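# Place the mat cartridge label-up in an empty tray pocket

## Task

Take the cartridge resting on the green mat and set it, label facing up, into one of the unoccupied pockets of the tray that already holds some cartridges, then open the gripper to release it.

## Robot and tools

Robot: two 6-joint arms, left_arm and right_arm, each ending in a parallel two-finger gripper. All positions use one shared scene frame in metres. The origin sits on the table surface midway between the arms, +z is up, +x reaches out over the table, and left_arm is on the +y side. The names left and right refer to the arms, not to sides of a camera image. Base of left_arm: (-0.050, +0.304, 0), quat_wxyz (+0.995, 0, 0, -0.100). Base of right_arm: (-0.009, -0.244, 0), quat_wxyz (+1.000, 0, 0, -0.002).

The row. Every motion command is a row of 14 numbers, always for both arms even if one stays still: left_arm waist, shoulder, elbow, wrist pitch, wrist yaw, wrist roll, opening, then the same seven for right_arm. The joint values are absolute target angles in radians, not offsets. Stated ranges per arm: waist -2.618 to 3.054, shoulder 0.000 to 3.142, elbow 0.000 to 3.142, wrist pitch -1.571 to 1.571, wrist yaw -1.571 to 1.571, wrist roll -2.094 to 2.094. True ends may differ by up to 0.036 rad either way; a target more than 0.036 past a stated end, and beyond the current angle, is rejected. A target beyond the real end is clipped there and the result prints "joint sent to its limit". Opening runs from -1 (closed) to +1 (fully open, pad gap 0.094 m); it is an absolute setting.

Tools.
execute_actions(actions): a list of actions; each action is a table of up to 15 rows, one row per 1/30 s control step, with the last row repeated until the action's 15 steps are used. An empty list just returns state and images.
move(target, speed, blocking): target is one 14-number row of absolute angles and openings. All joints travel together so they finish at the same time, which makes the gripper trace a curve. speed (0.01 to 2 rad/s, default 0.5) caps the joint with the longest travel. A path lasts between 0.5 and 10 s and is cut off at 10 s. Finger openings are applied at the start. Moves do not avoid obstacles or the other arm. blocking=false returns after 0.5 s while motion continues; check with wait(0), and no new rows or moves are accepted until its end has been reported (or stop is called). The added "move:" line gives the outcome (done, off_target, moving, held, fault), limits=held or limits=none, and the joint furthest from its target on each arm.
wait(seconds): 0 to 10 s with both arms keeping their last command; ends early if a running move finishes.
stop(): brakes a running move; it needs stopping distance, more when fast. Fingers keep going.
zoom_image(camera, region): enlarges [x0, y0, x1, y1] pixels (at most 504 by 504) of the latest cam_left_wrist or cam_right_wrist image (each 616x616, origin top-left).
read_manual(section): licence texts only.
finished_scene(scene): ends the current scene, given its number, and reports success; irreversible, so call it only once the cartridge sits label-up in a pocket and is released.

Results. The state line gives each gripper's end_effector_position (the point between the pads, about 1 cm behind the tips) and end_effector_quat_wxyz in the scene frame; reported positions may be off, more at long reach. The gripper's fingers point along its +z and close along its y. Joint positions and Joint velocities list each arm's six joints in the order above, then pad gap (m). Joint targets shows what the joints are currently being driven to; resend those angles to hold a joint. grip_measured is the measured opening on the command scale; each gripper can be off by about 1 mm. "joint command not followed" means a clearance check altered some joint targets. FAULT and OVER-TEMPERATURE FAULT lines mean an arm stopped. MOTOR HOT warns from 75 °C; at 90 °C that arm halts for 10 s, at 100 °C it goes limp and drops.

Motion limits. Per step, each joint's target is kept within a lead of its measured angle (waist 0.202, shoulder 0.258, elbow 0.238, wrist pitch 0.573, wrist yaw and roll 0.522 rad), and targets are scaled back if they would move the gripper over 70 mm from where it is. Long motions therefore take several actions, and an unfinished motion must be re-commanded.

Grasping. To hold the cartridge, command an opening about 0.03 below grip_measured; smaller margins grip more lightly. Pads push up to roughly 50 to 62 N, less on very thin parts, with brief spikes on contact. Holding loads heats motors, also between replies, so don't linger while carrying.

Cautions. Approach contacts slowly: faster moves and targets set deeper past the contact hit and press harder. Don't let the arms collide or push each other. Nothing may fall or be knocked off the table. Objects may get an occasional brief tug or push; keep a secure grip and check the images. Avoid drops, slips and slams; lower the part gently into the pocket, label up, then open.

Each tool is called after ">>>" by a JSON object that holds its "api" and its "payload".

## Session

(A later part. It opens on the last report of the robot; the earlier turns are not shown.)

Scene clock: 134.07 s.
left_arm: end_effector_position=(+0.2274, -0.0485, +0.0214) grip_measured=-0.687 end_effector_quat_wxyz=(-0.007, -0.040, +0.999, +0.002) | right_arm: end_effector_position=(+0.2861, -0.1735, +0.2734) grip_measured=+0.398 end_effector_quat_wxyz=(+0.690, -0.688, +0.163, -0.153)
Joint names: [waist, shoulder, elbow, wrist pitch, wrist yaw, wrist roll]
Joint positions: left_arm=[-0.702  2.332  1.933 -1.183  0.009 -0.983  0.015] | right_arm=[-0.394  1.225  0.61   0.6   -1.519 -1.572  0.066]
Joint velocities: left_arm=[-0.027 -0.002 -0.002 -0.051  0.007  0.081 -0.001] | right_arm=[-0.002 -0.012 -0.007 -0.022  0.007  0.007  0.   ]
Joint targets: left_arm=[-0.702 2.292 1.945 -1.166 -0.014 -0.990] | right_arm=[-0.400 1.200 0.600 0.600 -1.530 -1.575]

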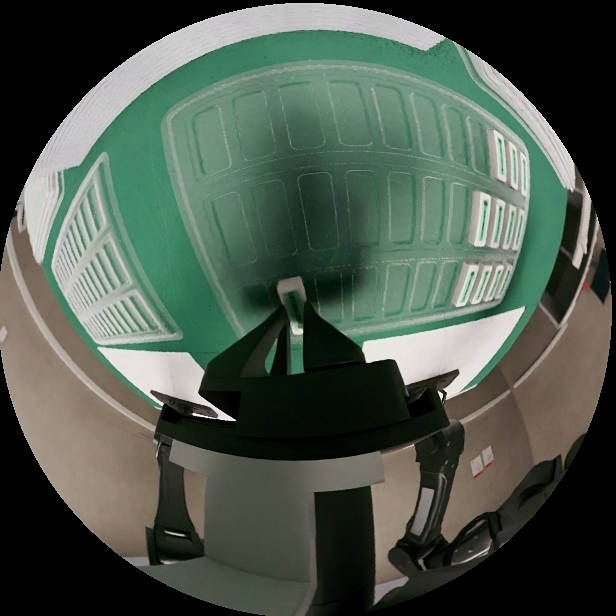

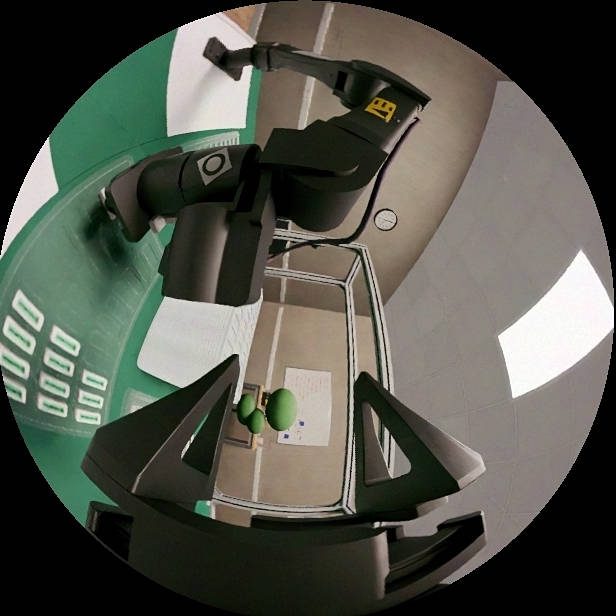

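>>> {"api": "execute_actions", "payload": {"actions": [[[-0.702,2.292,1.945,-1.162,-0.020,-0.99,-0.72,-0.4,1.2,0.6,0.6,-1.53,-1.575,0.4]]]}}

>>> {"api": "zoom_image", "payload": {"camera": "cam_left_wrist", "region": [240,250,350,350]}}

Scene clock: 136.93 s.
left_arm: end_effector_position=(+0.2284, -0.0485, +0.0214) grip_measured=-0.687 end_effector_quat_wxyz=(-0.004, -0.040, +0.999, +0.002) | right_arm: end_effector_position=(+0.2861, -0.1735, +0.2734) grip_measured=+0.398 end_effector_quat_wxyz=(+0.690, -0.688, +0.163, -0.153)
Joint names: [waist, shoulder, elbow, wrist pitch, wrist yaw, wrist roll]
Joint positions: left_arm=[-0.702  2.332  1.933 -1.181  0.004 -0.983  0.015] | right_arm=[-0.394  1.225  0.61   0.6   -1.519 -1.572  0.066]
Joint velocities: left_arm=[-0.002 -0.002 -0.007 -0.037  0.022  0.051 -0.   ] | right_arm=[ 0.012  0.007 -0.007  0.022 -0.037  0.007 -0.002]
Joint targets: left_arm=[-0.702 2.292 1.945 -1.162 -0.020 -0.990] | right_arm=[-0.400 1.200 0.600 0.600 -1.530 -1.575]

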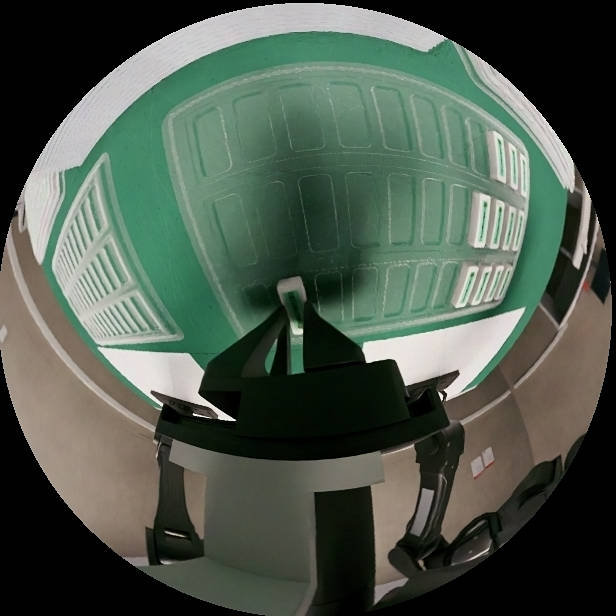

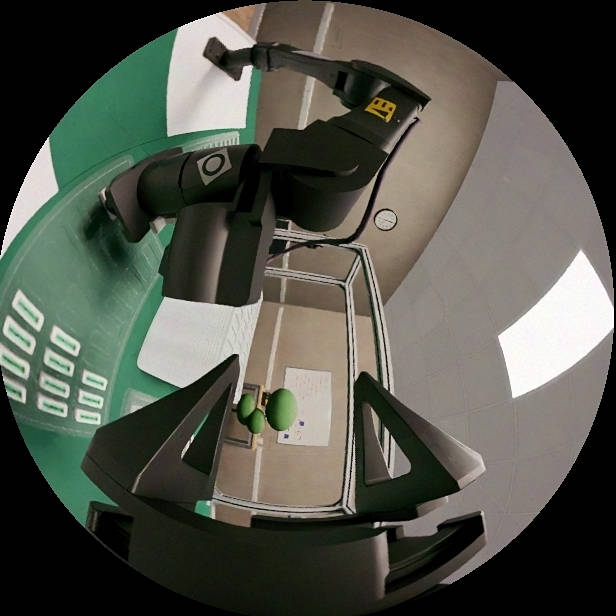

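Region (240, 250, 350, 350) of cam_left_wrist's 616x616 image, scaled by 4.582, with more detail than that image has; it fills the top 458 rows of this view, and the rest is white.

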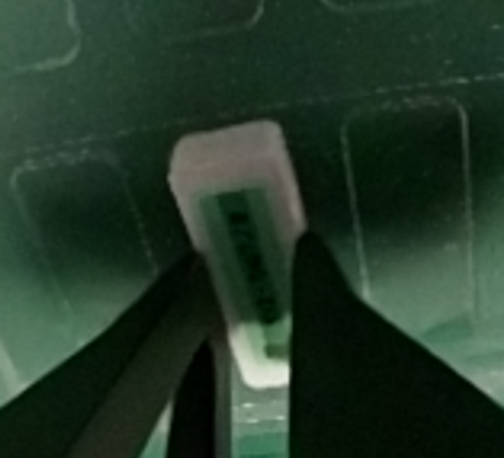

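>>> {"api": "execute_actions", "payload": {"actions": [[[-0.702,2.342,1.945,-1.170,-0.010,-0.99,-0.72,-0.4,1.2,0.6,0.6,-1.53,-1.575,0.4]]]}}

>>> {"api": "zoom_image", "payload": {"camera": "cam_left_wrist", "region": [240,250,350,350]}}

Scene clock: 139.00 s.
left_arm: end_effector_position=(+0.2283, -0.0483, +0.0206) grip_measured=-0.687 end_effector_quat_wxyz=(-0.005, -0.040, +0.999, +0.003) | right_arm: end_effector_position=(+0.2861, -0.1735, +0.2734) grip_measured=+0.398 end_effector_quat_wxyz=(+0.690, -0.688, +0.163, -0.153)
Joint names: [waist, shoulder, elbow, wrist pitch, wrist yaw, wrist roll]
Joint positions: left_arm=[-0.702  2.334  1.933 -1.181  0.004 -0.983  0.015] | right_arm=[-0.394  1.225  0.61   0.6   -1.519 -1.572  0.066]
Joint velocities: left_arm=[ 0.007  0.002 -0.012 -0.022 -0.037 -0.007 -0.   ] | right_arm=[-0.027 -0.022 -0.007  0.022 -0.022 -0.037 -0.001]
Joint targets: left_arm=[-0.702 2.342 1.945 -1.170 -0.010 -0.990] | right_arm=[-0.400 1.200 0.600 0.600 -1.530 -1.575]

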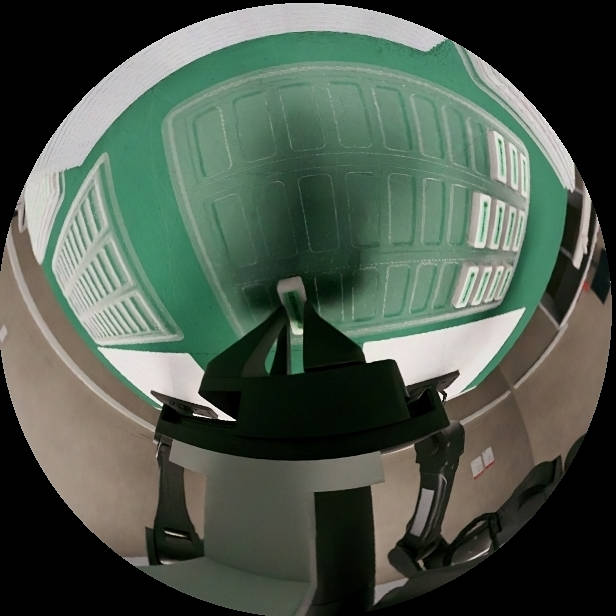

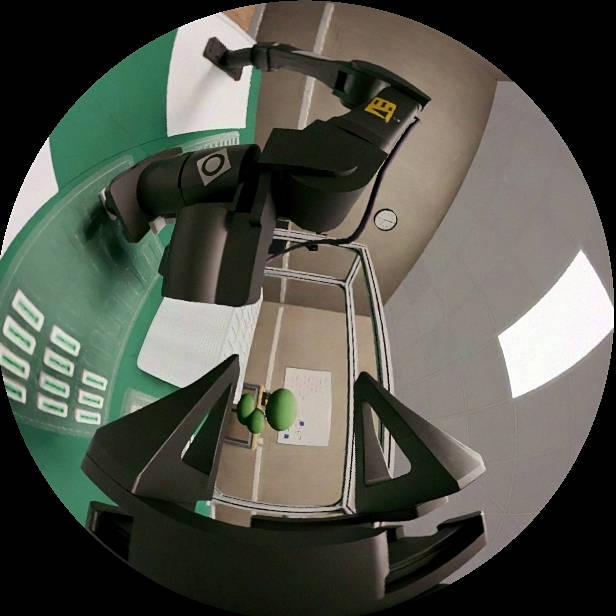

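Region (240, 250, 350, 350) of cam_left_wrist's 616x616 image, scaled by 4.582, with more detail than that image has; it fills the top 458 rows of this view, and the rest is white.

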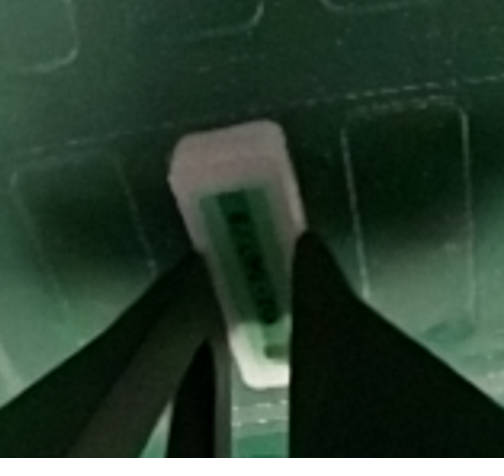

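>>> {"api": "execute_actions", "payload": {"actions": [[[-0.702,2.32,1.945,-1.170,-0.010,-0.99,-0.6,-0.4,1.2,0.6,0.6,-1.53,-1.575,0.4]]]}}

>>> {"api": "zoom_image", "payload": {"camera": "cam_left_wrist", "region": [240,250,350,350]}}

Scene clock: 143.13 s.
left_arm: end_effector_position=(+0.2284, -0.0484, +0.0206) grip_measured=-0.603 end_effector_quat_wxyz=(-0.005, -0.040, +0.999, +0.003) | right_arm: end_effector_position=(+0.2861, -0.1735, +0.2734) grip_measured=+0.398 end_effector_quat_wxyz=(+0.690, -0.688, +0.163, -0.153)
Joint names: [waist, shoulder, elbow, wrist pitch, wrist yaw, wrist roll]
Joint positions: left_arm=[-0.702  2.334  1.933 -1.18   0.004 -0.983  0.019] | right_arm=[-0.394  1.225  0.61   0.6   -1.519 -1.572  0.066]
Joint velocities: left_arm=[-0.007 -0.017 -0.027 -0.037  0.007  0.022 -0.   ] | right_arm=[ 0.007  0.002 -0.012 -0.051 -0.022 -0.007 -0.001]
Joint targets: left_arm=[-0.702 2.320 1.945 -1.170 -0.010 -0.990] | right_arm=[-0.400 1.200 0.600 0.600 -1.530 -1.575]

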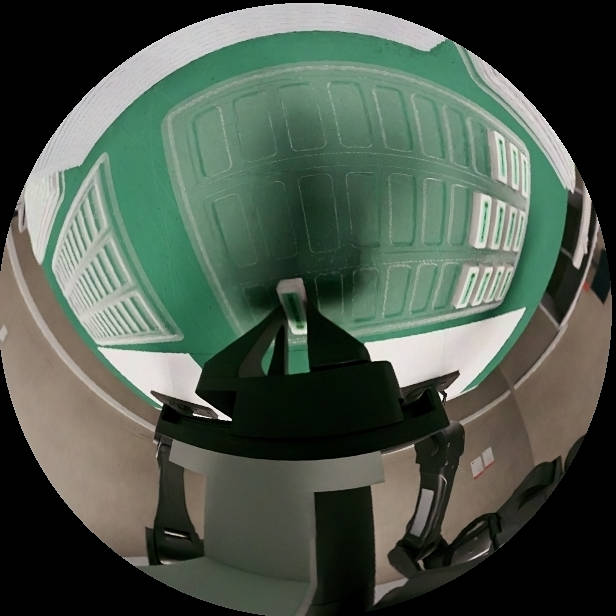

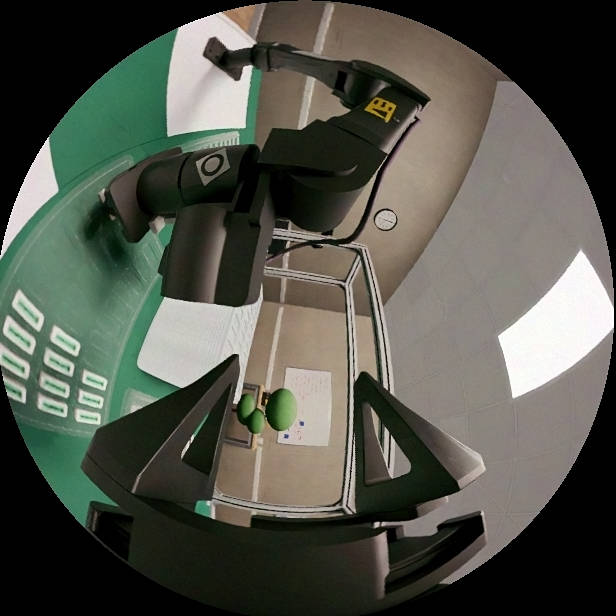

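Region (240, 250, 350, 350) of cam_left_wrist's 616x616 image, scaled by 4.582, with more detail than that image has; it fills the top 458 rows of this view, and the rest is white.

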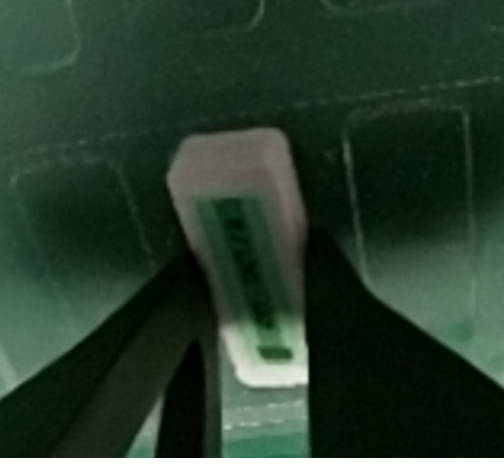

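>>> {"api": "move", "payload": {"target": [-0.702,2.2,1.945,-1.40,-0.010,-0.99,-0.3,-0.4,1.2,0.6,0.6,-1.53,-1.575,0.4], "speed": 0.3}}

>>> {"api": "zoom_image", "payload": {"camera": "cam_left_wrist", "region": [220,180,420,340]}}

Scene clock: 146.37 s.
left_arm: end_effector_position=(+0.2005, -0.0130, +0.0648) grip_measured=-0.303 end_effector_quat_wxyz=(-0.038, -0.040, +0.997, +0.049) | right_arm: end_effector_position=(+0.2861, -0.1735, +0.2734) grip_measured=+0.398 end_effector_quat_wxyz=(+0.690, -0.688, +0.163, -0.153)
Joint names: [waist, shoulder, elbow, wrist pitch, wrist yaw, wrist roll]
Joint positions: left_arm=[-0.702  2.234  1.933 -1.393  0.004 -0.983  0.033] | right_arm=[-0.394  1.225  0.61   0.6   -1.519 -1.572  0.066]
Joint velocities: left_arm=[ 0.017  0.002 -0.012  0.022  0.022  0.066  0.001] | right_arm=[-0.007 -0.007  0.007 -0.037 -0.066  0.022 -0.   ]
Joint targets: left_arm=[-0.702 2.200 1.945 -1.400 -0.010 -0.990] | right_arm=[-0.400 1.200 0.600 0.600 -1.530 -1.575]
move: off_target (left_arm, right_arm); limits=none; left_arm: farthest joint: the shoulder, 0.034 radians from its target (0.134 radians at the start); right_arm: farthest joint: the shoulder, 0.025 radians from its target (0.025 radians at the start)

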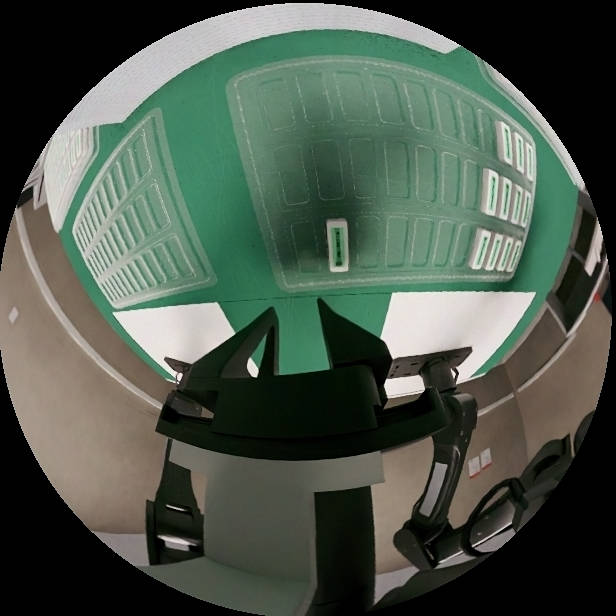

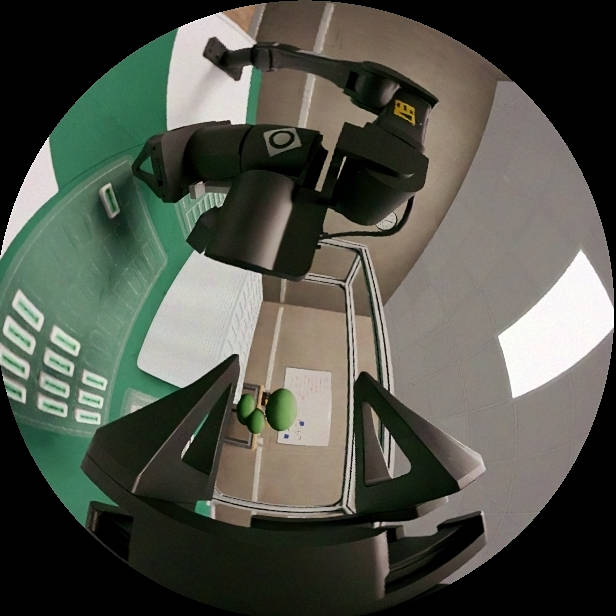

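Region (220, 180, 420, 340) of cam_left_wrist's 616x616 image, scaled by 2.520, with more detail than that image has; it fills the top 403 rows of this view, and the rest is white.

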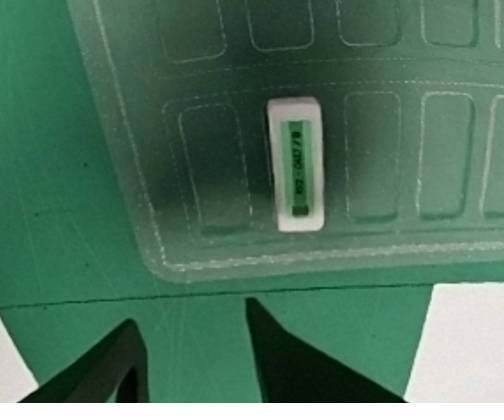

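>>> {"api": "zoom_image", "payload": {"camera": "cam_left_wrist", "region": [285,200,385,290]}}

>>> {"api": "zoom_image", "payload": {"camera": "cam_right_wrist", "region": [70,160,160,250]}}

>>> {"api": "zoom_image", "payload": {"camera": "cam_left_wrist", "region": [300,190,540,300]}}

Region (285, 200, 385, 290) of cam_left_wrist's 616x616 image, scaled by 5.040, with more detail than that image has; it fills the top 454 rows of this view, and the rest is white.

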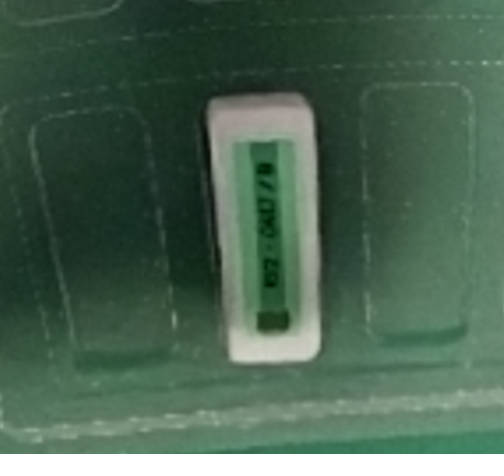

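Region (70, 160, 160, 250) of cam_right_wrist's 616x616 image, scaled by 5.600, with more detail than that image has.

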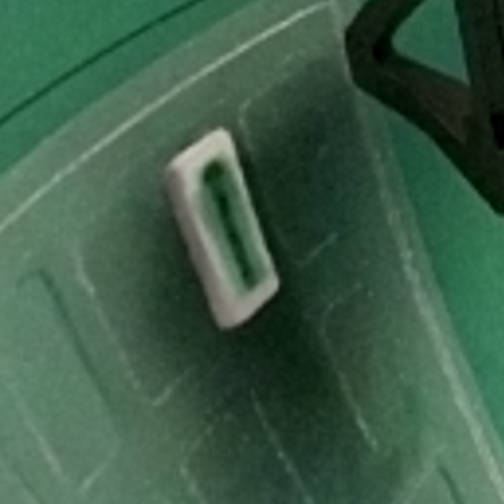

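Region (300, 190, 540, 300) of cam_left_wrist's 616x616 image, scaled by 2.100, with more detail than that image has; it fills the top 231 rows of this view, and the rest is white.

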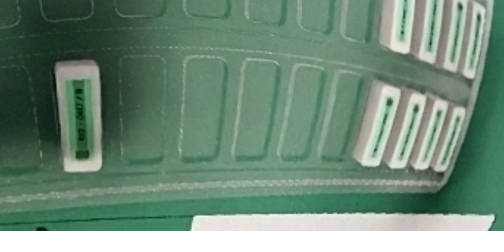

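>>> {"api": "move", "payload": {"target": [-0.702,2.26,1.945,-1.168,-0.010,-0.99,-0.4,-0.4,1.2,0.6,0.6,-1.53,-1.575,0.4], "speed": 0.4}}

>>> {"api": "move", "payload": {"target": [-0.702,2.329,1.945,-1.172,-0.010,-0.99,-0.4,-0.4,1.2,0.6,0.6,-1.53,-1.575,0.4], "speed": 0.1}}

>>> {"api": "zoom_image", "payload": {"camera": "cam_left_wrist", "region": [240,250,350,350]}}

Scene clock: 155.00 s.
left_arm: end_effector_position=(+0.2314, -0.0521, +0.0502) grip_measured=-0.397 end_effector_quat_wxyz=(+0.014, -0.040, +0.999, -0.023) | right_arm: end_effector_position=(+0.2861, -0.1735, +0.2734) grip_measured=+0.398 end_effector_quat_wxyz=(+0.690, -0.688, +0.163, -0.153)
Joint names: [waist, shoulder, elbow, wrist pitch, wrist yaw, wrist roll]
Joint positions: left_arm=[-0.702  2.265  1.933 -1.184  0.004 -0.983  0.028] | right_arm=[-0.394  1.225  0.61   0.6   -1.519 -1.572  0.066]
Joint velocities: left_arm=[-0.017 -0.017 -0.002  0.051 -0.007 -0.037 -0.   ] | right_arm=[-0.022  0.002  0.002  0.095  0.051 -0.081  0.001]
Joint targets: left_arm=[-0.702 2.260 1.945 -1.168 -0.010 -0.990] | right_arm=[-0.400 1.200 0.600 0.600 -1.530 -1.575]
move: off_target (right_arm); limits=none; left_arm: farthest joint: the wrist pitch, 0.016 radians from its target (0.225 radians at the start); right_arm: farthest joint: the shoulder, 0.025 radians from its target (0.025 radians at the start)

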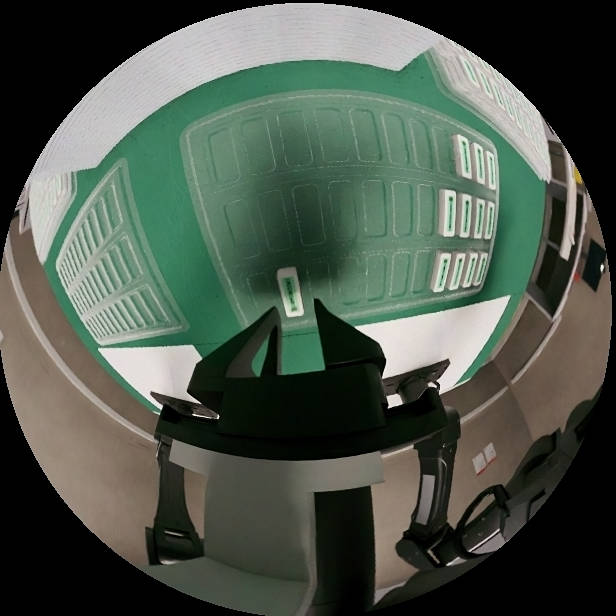

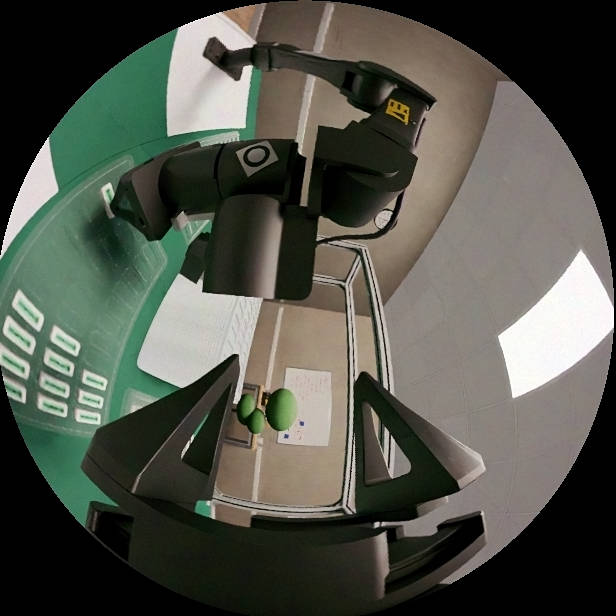

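Scene clock: 156.00 s.
left_arm: end_effector_position=(+0.2276, -0.0474, +0.0191) grip_measured=-0.397 end_effector_quat_wxyz=(-0.007, -0.040, +0.999, +0.006) | right_arm: end_effector_position=(+0.2861, -0.1735, +0.2734) grip_measured=+0.398 end_effector_quat_wxyz=(+0.690, -0.688, +0.163, -0.153)
Joint names: [waist, shoulder, elbow, wrist pitch, wrist yaw, wrist roll]
Joint positions: left_arm=[-0.702  2.337  1.933 -1.184  0.004 -0.983  0.028] | right_arm=[-0.394  1.225  0.61   0.6   -1.519 -1.572  0.066]
Joint velocities: left_arm=[ 0.012  0.017  0.002 -0.022 -0.007 -0.007 -0.   ] | right_arm=[-0.007 -0.017 -0.012 -0.037  0.007  0.022 -0.001]
Joint targets: left_arm=[-0.702 2.329 1.945 -1.172 -0.010 -0.990] | right_arm=[-0.400 1.200 0.600 0.600 -1.530 -1.575]
move: off_target (right_arm); limits=none; left_arm: farthest joint: the wrist yaw, 0.014 radians from its target (0.014 radians at the start); right_arm: farthest joint: the shoulder, 0.025 radians from its target (0.025 radians at the start)

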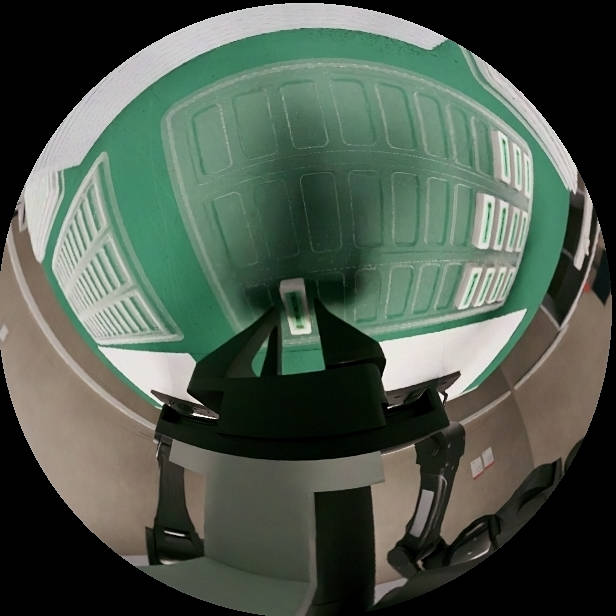

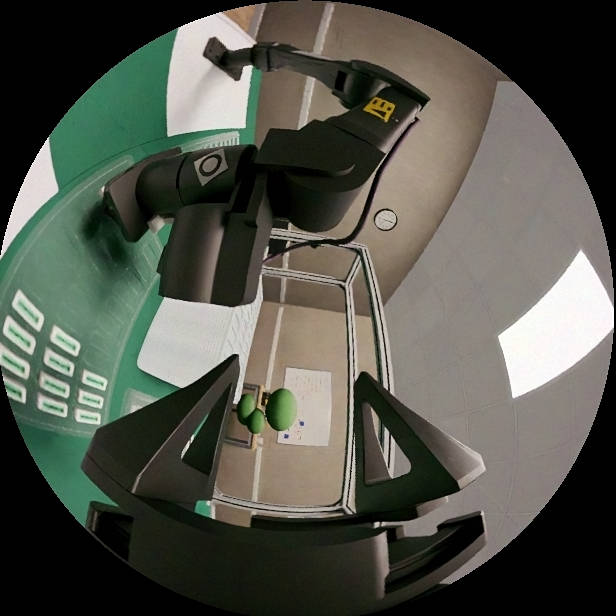

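Region (240, 250, 350, 350) of cam_left_wrist's 616x616 image, scaled by 4.582, with more detail than that image has; it fills the top 458 rows of this view, and the rest is white.

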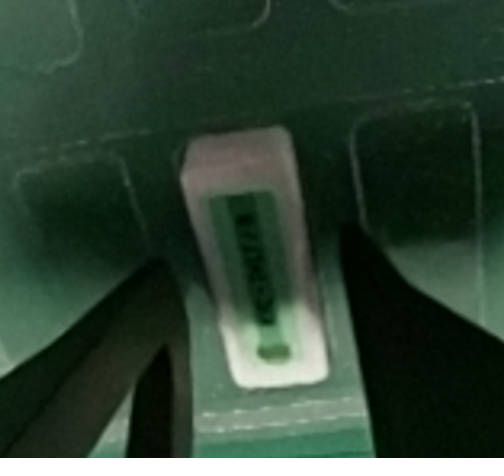

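>>> {"api": "execute_actions", "payload": {"actions": [[[-0.702,2.325,1.945,-1.172,-0.010,-0.99,-0.5,-0.4,1.2,0.6,0.6,-1.53,-1.575,0.4],[-0.702,2.325,1.945,-1.172,-0.010,-0.99,-0.58,-0.4,1.2,0.6,0.6,-1.53,-1.575,0.4],[-0.702,2.325,1.945,-1.172,-0.010,-0.99,-0.61,-0.4,1.2,0.6,0.6,-1.53,-1.575,0.4],[-0.702,2.325,1.945,-1.172,-0.010,-0.99,-0.62,-0.4,1.2,0.6,0.6,-1.53,-1.575,0.4],[-0.702,2.325,1.945,-1.172,-0.010,-0.99,-0.63,-0.4,1.2,0.6,0.6,-1.53,-1.575,0.4],[-0.702,2.325,1.945,-1.172,-0.010,-0.99,-0.64,-0.4,1.2,0.6,0.6,-1.53,-1.575,0.4],[-0.702,2.325,1.945,-1.172,-0.010,-0.99,-0.65,-0.4,1.2,0.6,0.6,-1.53,-1.575,0.4],[-0.702,2.325,1.945,-1.172,-0.010,-0.99,-0.66,-0.4,1.2,0.6,0.6,-1.53,-1.575,0.4],[-0.702,2.325,1.945,-1.172,-0.010,-0.99,-0.67,-0.4,1.2,0.6,0.6,-1.53,-1.575,0.4],[-0.702,2.325,1.945,-1.172,-0.010,-0.99,-0.68,-0.4,1.2,0.6,0.6,-1.53,-1.575,0.4]],[[-0.702,2.325,1.945,-1.172,-0.010,-0.99,-0.4,-0.4,1.2,0.6,0.6,-1.53,-1.575,0.4]]]}}

>>> {"api": "zoom_image", "payload": {"camera": "cam_left_wrist", "region": [240,250,350,350]}}

Scene clock: 162.97 s.
left_arm: end_effector_position=(+0.2281, -0.0478, +0.0195) grip_measured=-0.403 end_effector_quat_wxyz=(-0.006, -0.040, +0.999, +0.005) | right_arm: end_effector_position=(+0.2861, -0.1735, +0.2734) grip_measured=+0.398 end_effector_quat_wxyz=(+0.690, -0.688, +0.163, -0.153)
Joint names: [waist, shoulder, elbow, wrist pitch, wrist yaw, wrist roll]
Joint positions: left_arm=[-0.702  2.336  1.933 -1.182  0.003 -0.983  0.028] | right_arm=[-0.394  1.225  0.61   0.6   -1.519 -1.572  0.066]
Joint velocities: left_arm=[-0.012  0.002 -0.017 -0.022  0.022  0.007 -0.   ] | right_arm=[-0.007 -0.007 -0.012  0.066 -0.007 -0.007  0.   ]
Joint targets: left_arm=[-0.702 2.325 1.945 -1.172 -0.010 -0.990] | right_arm=[-0.400 1.200 0.600 0.600 -1.530 -1.575]

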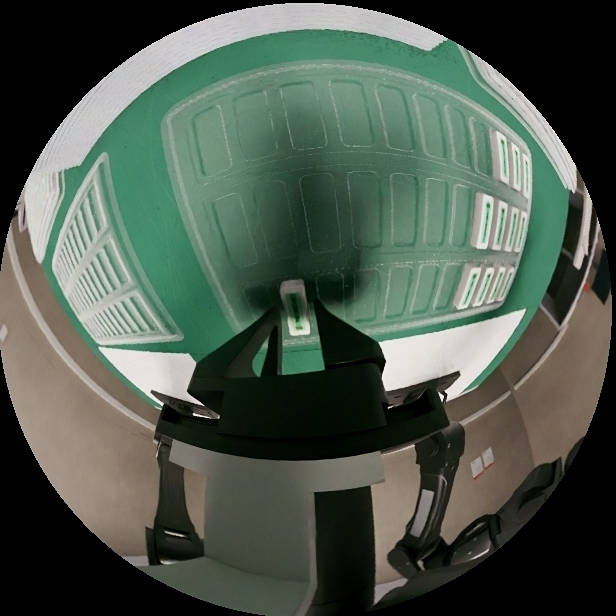

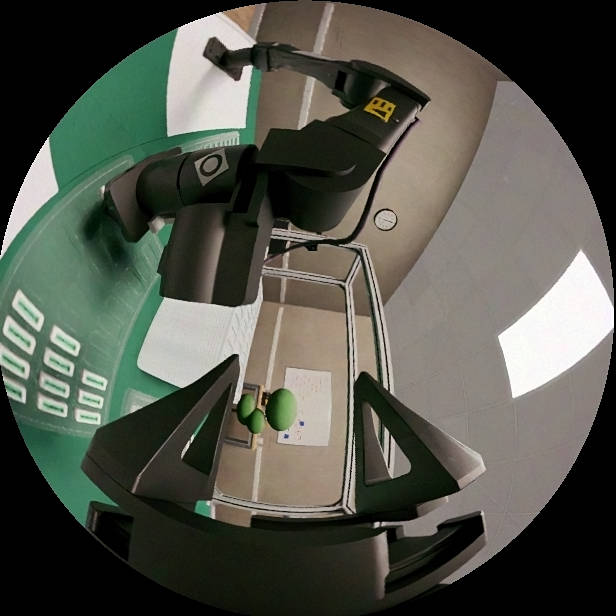

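Region (240, 250, 350, 350) of cam_left_wrist's 616x616 image, scaled by 4.582, with more detail than that image has; it fills the top 458 rows of this view, and the rest is white.

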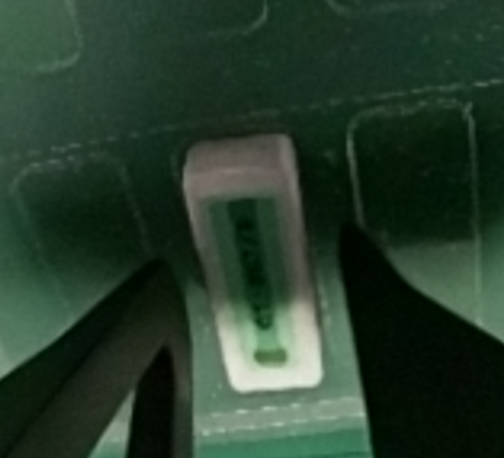

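>>> {"api": "move", "payload": {"target": [-0.702,2.23,1.945,-1.172,-0.010,-0.99,-0.4,-0.4,1.2,0.6,0.6,-1.53,-1.575,0.4], "speed": 0.2}}

>>> {"api": "zoom_image", "payload": {"camera": "cam_left_wrist", "region": [240,240,350,340]}}

Scene clock: 167.53 s.
left_arm: end_effector_position=(+0.2320, -0.0527, +0.0522) grip_measured=-0.403 end_effector_quat_wxyz=(+0.017, -0.040, +0.999, -0.026) | right_arm: end_effector_position=(+0.2861, -0.1735, +0.2734) grip_measured=+0.398 end_effector_quat_wxyz=(+0.690, -0.688, +0.163, -0.153)
Joint names: [waist, shoulder, elbow, wrist pitch, wrist yaw, wrist roll]
Joint positions: left_arm=[-0.702  2.261  1.933 -1.182  0.003 -0.983  0.028] | right_arm=[-0.394  1.225  0.61   0.6   -1.519 -1.572  0.066]
Joint velocities: left_arm=[-0.012  0.012  0.007 -0.022  0.007 -0.022  0.   ] | right_arm=[-0.017 -0.007 -0.007 -0.007 -0.022  0.037  0.   ]
Joint targets: left_arm=[-0.702 2.230 1.945 -1.172 -0.010 -0.990] | right_arm=[-0.400 1.200 0.600 0.600 -1.530 -1.575]
move: off_target (left_arm, right_arm); limits=none; left_arm: farthest joint: the shoulder, 0.031 radians from its target (0.106 radians at the start); right_arm: farthest joint: the shoulder, 0.025 radians from its target (0.025 radians at the start)

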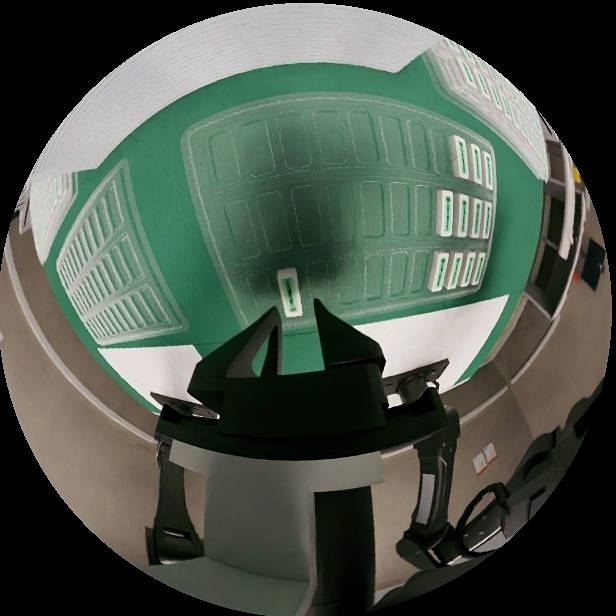

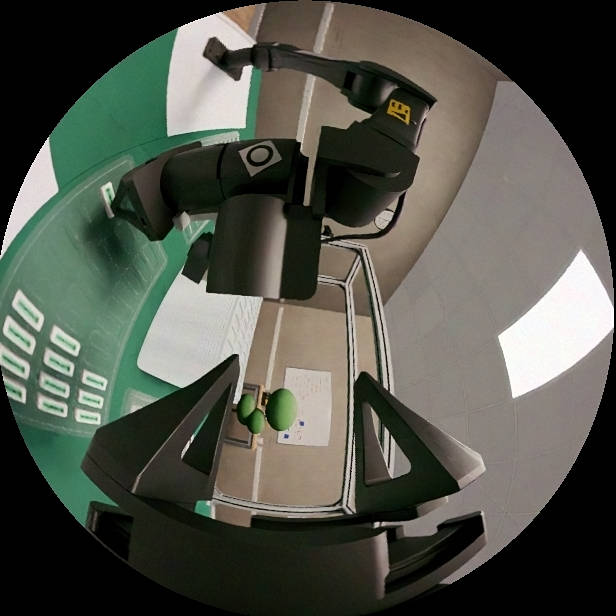

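Region (240, 240, 350, 340) of cam_left_wrist's 616x616 image, scaled by 4.582, with more detail than that image has; it fills the top 458 rows of this view, and the rest is white.

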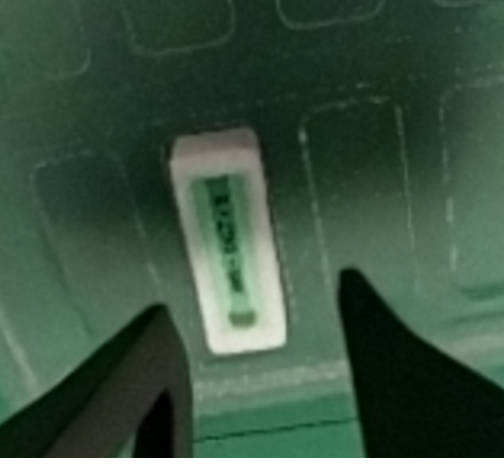

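>>> {"api": "move", "payload": {"target": [-0.673,2.29,1.945,-1.134,-0.010,-0.99,-0.95,-0.4,1.2,0.6,0.6,-1.53,-1.575,0.4], "speed": 0.1}}

>>> {"api": "move", "payload": {"target": [-0.673,2.33,1.945,-1.138,-0.010,-0.99,-0.95,-0.4,1.2,0.6,0.6,-1.53,-1.575,0.4], "speed": 0.04}}

>>> {"api": "zoom_image", "payload": {"camera": "cam_left_wrist", "region": [240,250,350,350]}}

Scene clock: 172.90 s.
left_arm: end_effector_position=(+0.2440, -0.0497, +0.0368) grip_measured=-0.947 end_effector_quat_wxyz=(+0.016, -0.052, +0.998, -0.024) | right_arm: end_effector_position=(+0.2861, -0.1735, +0.2734) grip_measured=+0.398 end_effector_quat_wxyz=(+0.690, -0.688, +0.163, -0.153)
Joint names: [waist, shoulder, elbow, wrist pitch, wrist yaw, wrist roll]
Joint positions: left_arm=[-0.677  2.297  1.933 -1.15   0.003 -0.983  0.003] | right_arm=[-0.394  1.225  0.61   0.6   -1.519 -1.572  0.066]
Joint velocities: left_arm=[ 0.002  0.007  0.012 -0.007 -0.081  0.007 -0.   ] | right_arm=[-0.007  0.012 -0.007 -0.095 -0.037  0.051 -0.   ]
Joint targets: left_arm=[-0.673 2.290 1.945 -1.134 -0.010 -0.990] | right_arm=[-0.400 1.200 0.600 0.600 -1.530 -1.575]
move: off_target (right_arm); limits=none; left_arm: farthest joint: the wrist pitch, 0.016 radians from its target (0.048 radians at the start); right_arm: farthest joint: the shoulder, 0.025 radians from its target (0.025 radians at the start)

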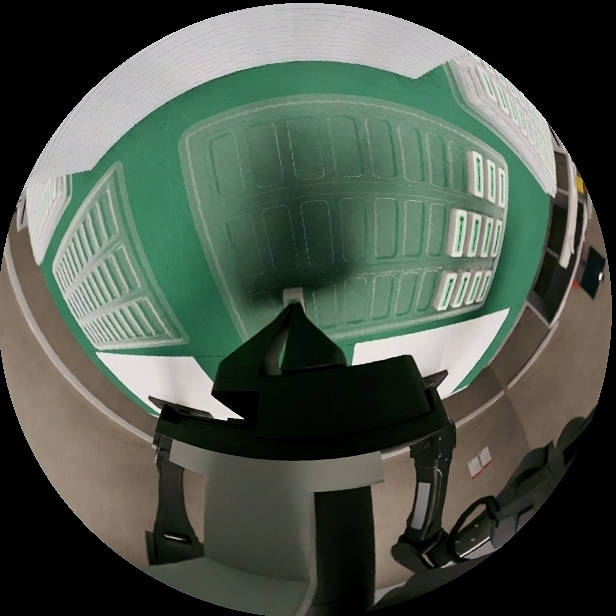

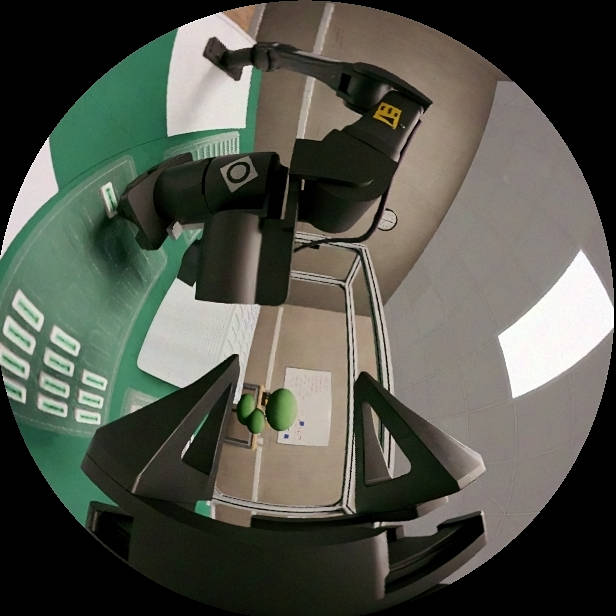

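Scene clock: 174.00 s.
left_arm: end_effector_position=(+0.2418, -0.0472, +0.0203) grip_measured=-0.947 end_effector_quat_wxyz=(+0.005, -0.052, +0.999, -0.009) | right_arm: end_effector_position=(+0.2861, -0.1735, +0.2734) grip_measured=+0.398 end_effector_quat_wxyz=(+0.690, -0.688, +0.163, -0.153)
Joint names: [waist, shoulder, elbow, wrist pitch, wrist yaw, wrist roll]
Joint positions: left_arm=[-0.677  2.335  1.933 -1.15   0.003 -0.983  0.003] | right_arm=[-0.394  1.225  0.61   0.6   -1.519 -1.572  0.066]
Joint velocities: left_arm=[-0.007 -0.017  0.012 -0.081  0.022 -0.037  0.001] | right_arm=[ 0.002  0.012 -0.007 -0.037 -0.037 -0.066  0.   ]
Joint targets: left_arm=[-0.673 2.330 1.945 -1.138 -0.010 -0.990] | right_arm=[-0.400 1.200 0.600 0.600 -1.530 -1.575]
move: off_target (right_arm); limits=none; left_arm: farthest joint: the wrist yaw, 0.013 radians from its target (0.013 radians at the start); right_arm: farthest joint: the shoulder, 0.025 radians from its target (0.025 radians at the start)

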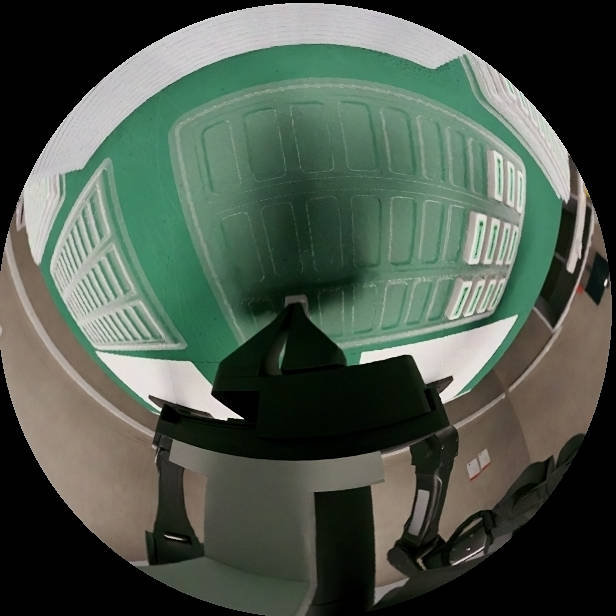

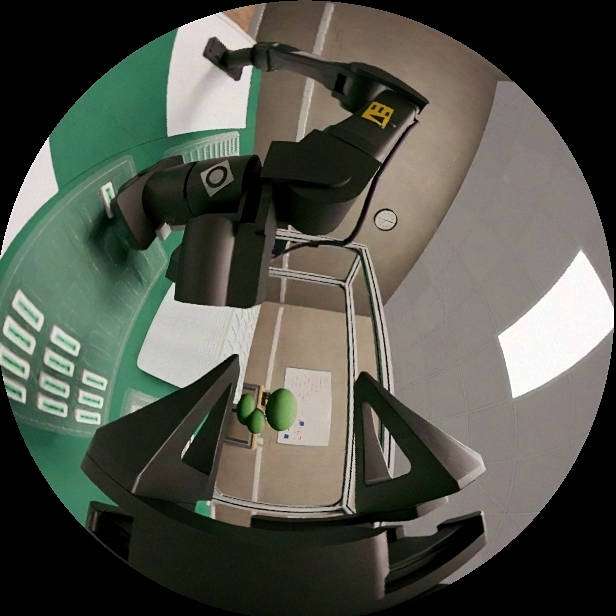

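Region (240, 250, 350, 350) of cam_left_wrist's 616x616 image, scaled by 4.582, with more detail than that image has; it fills the top 458 rows of this view, and the rest is white.

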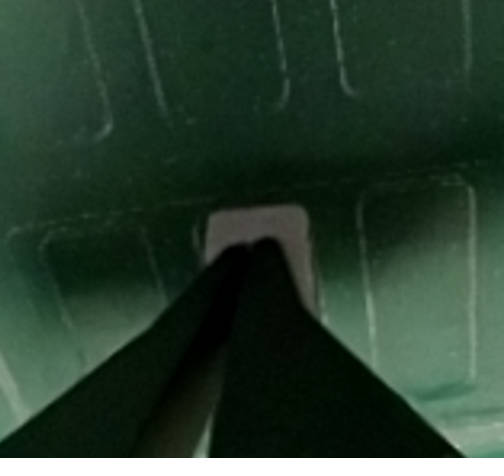

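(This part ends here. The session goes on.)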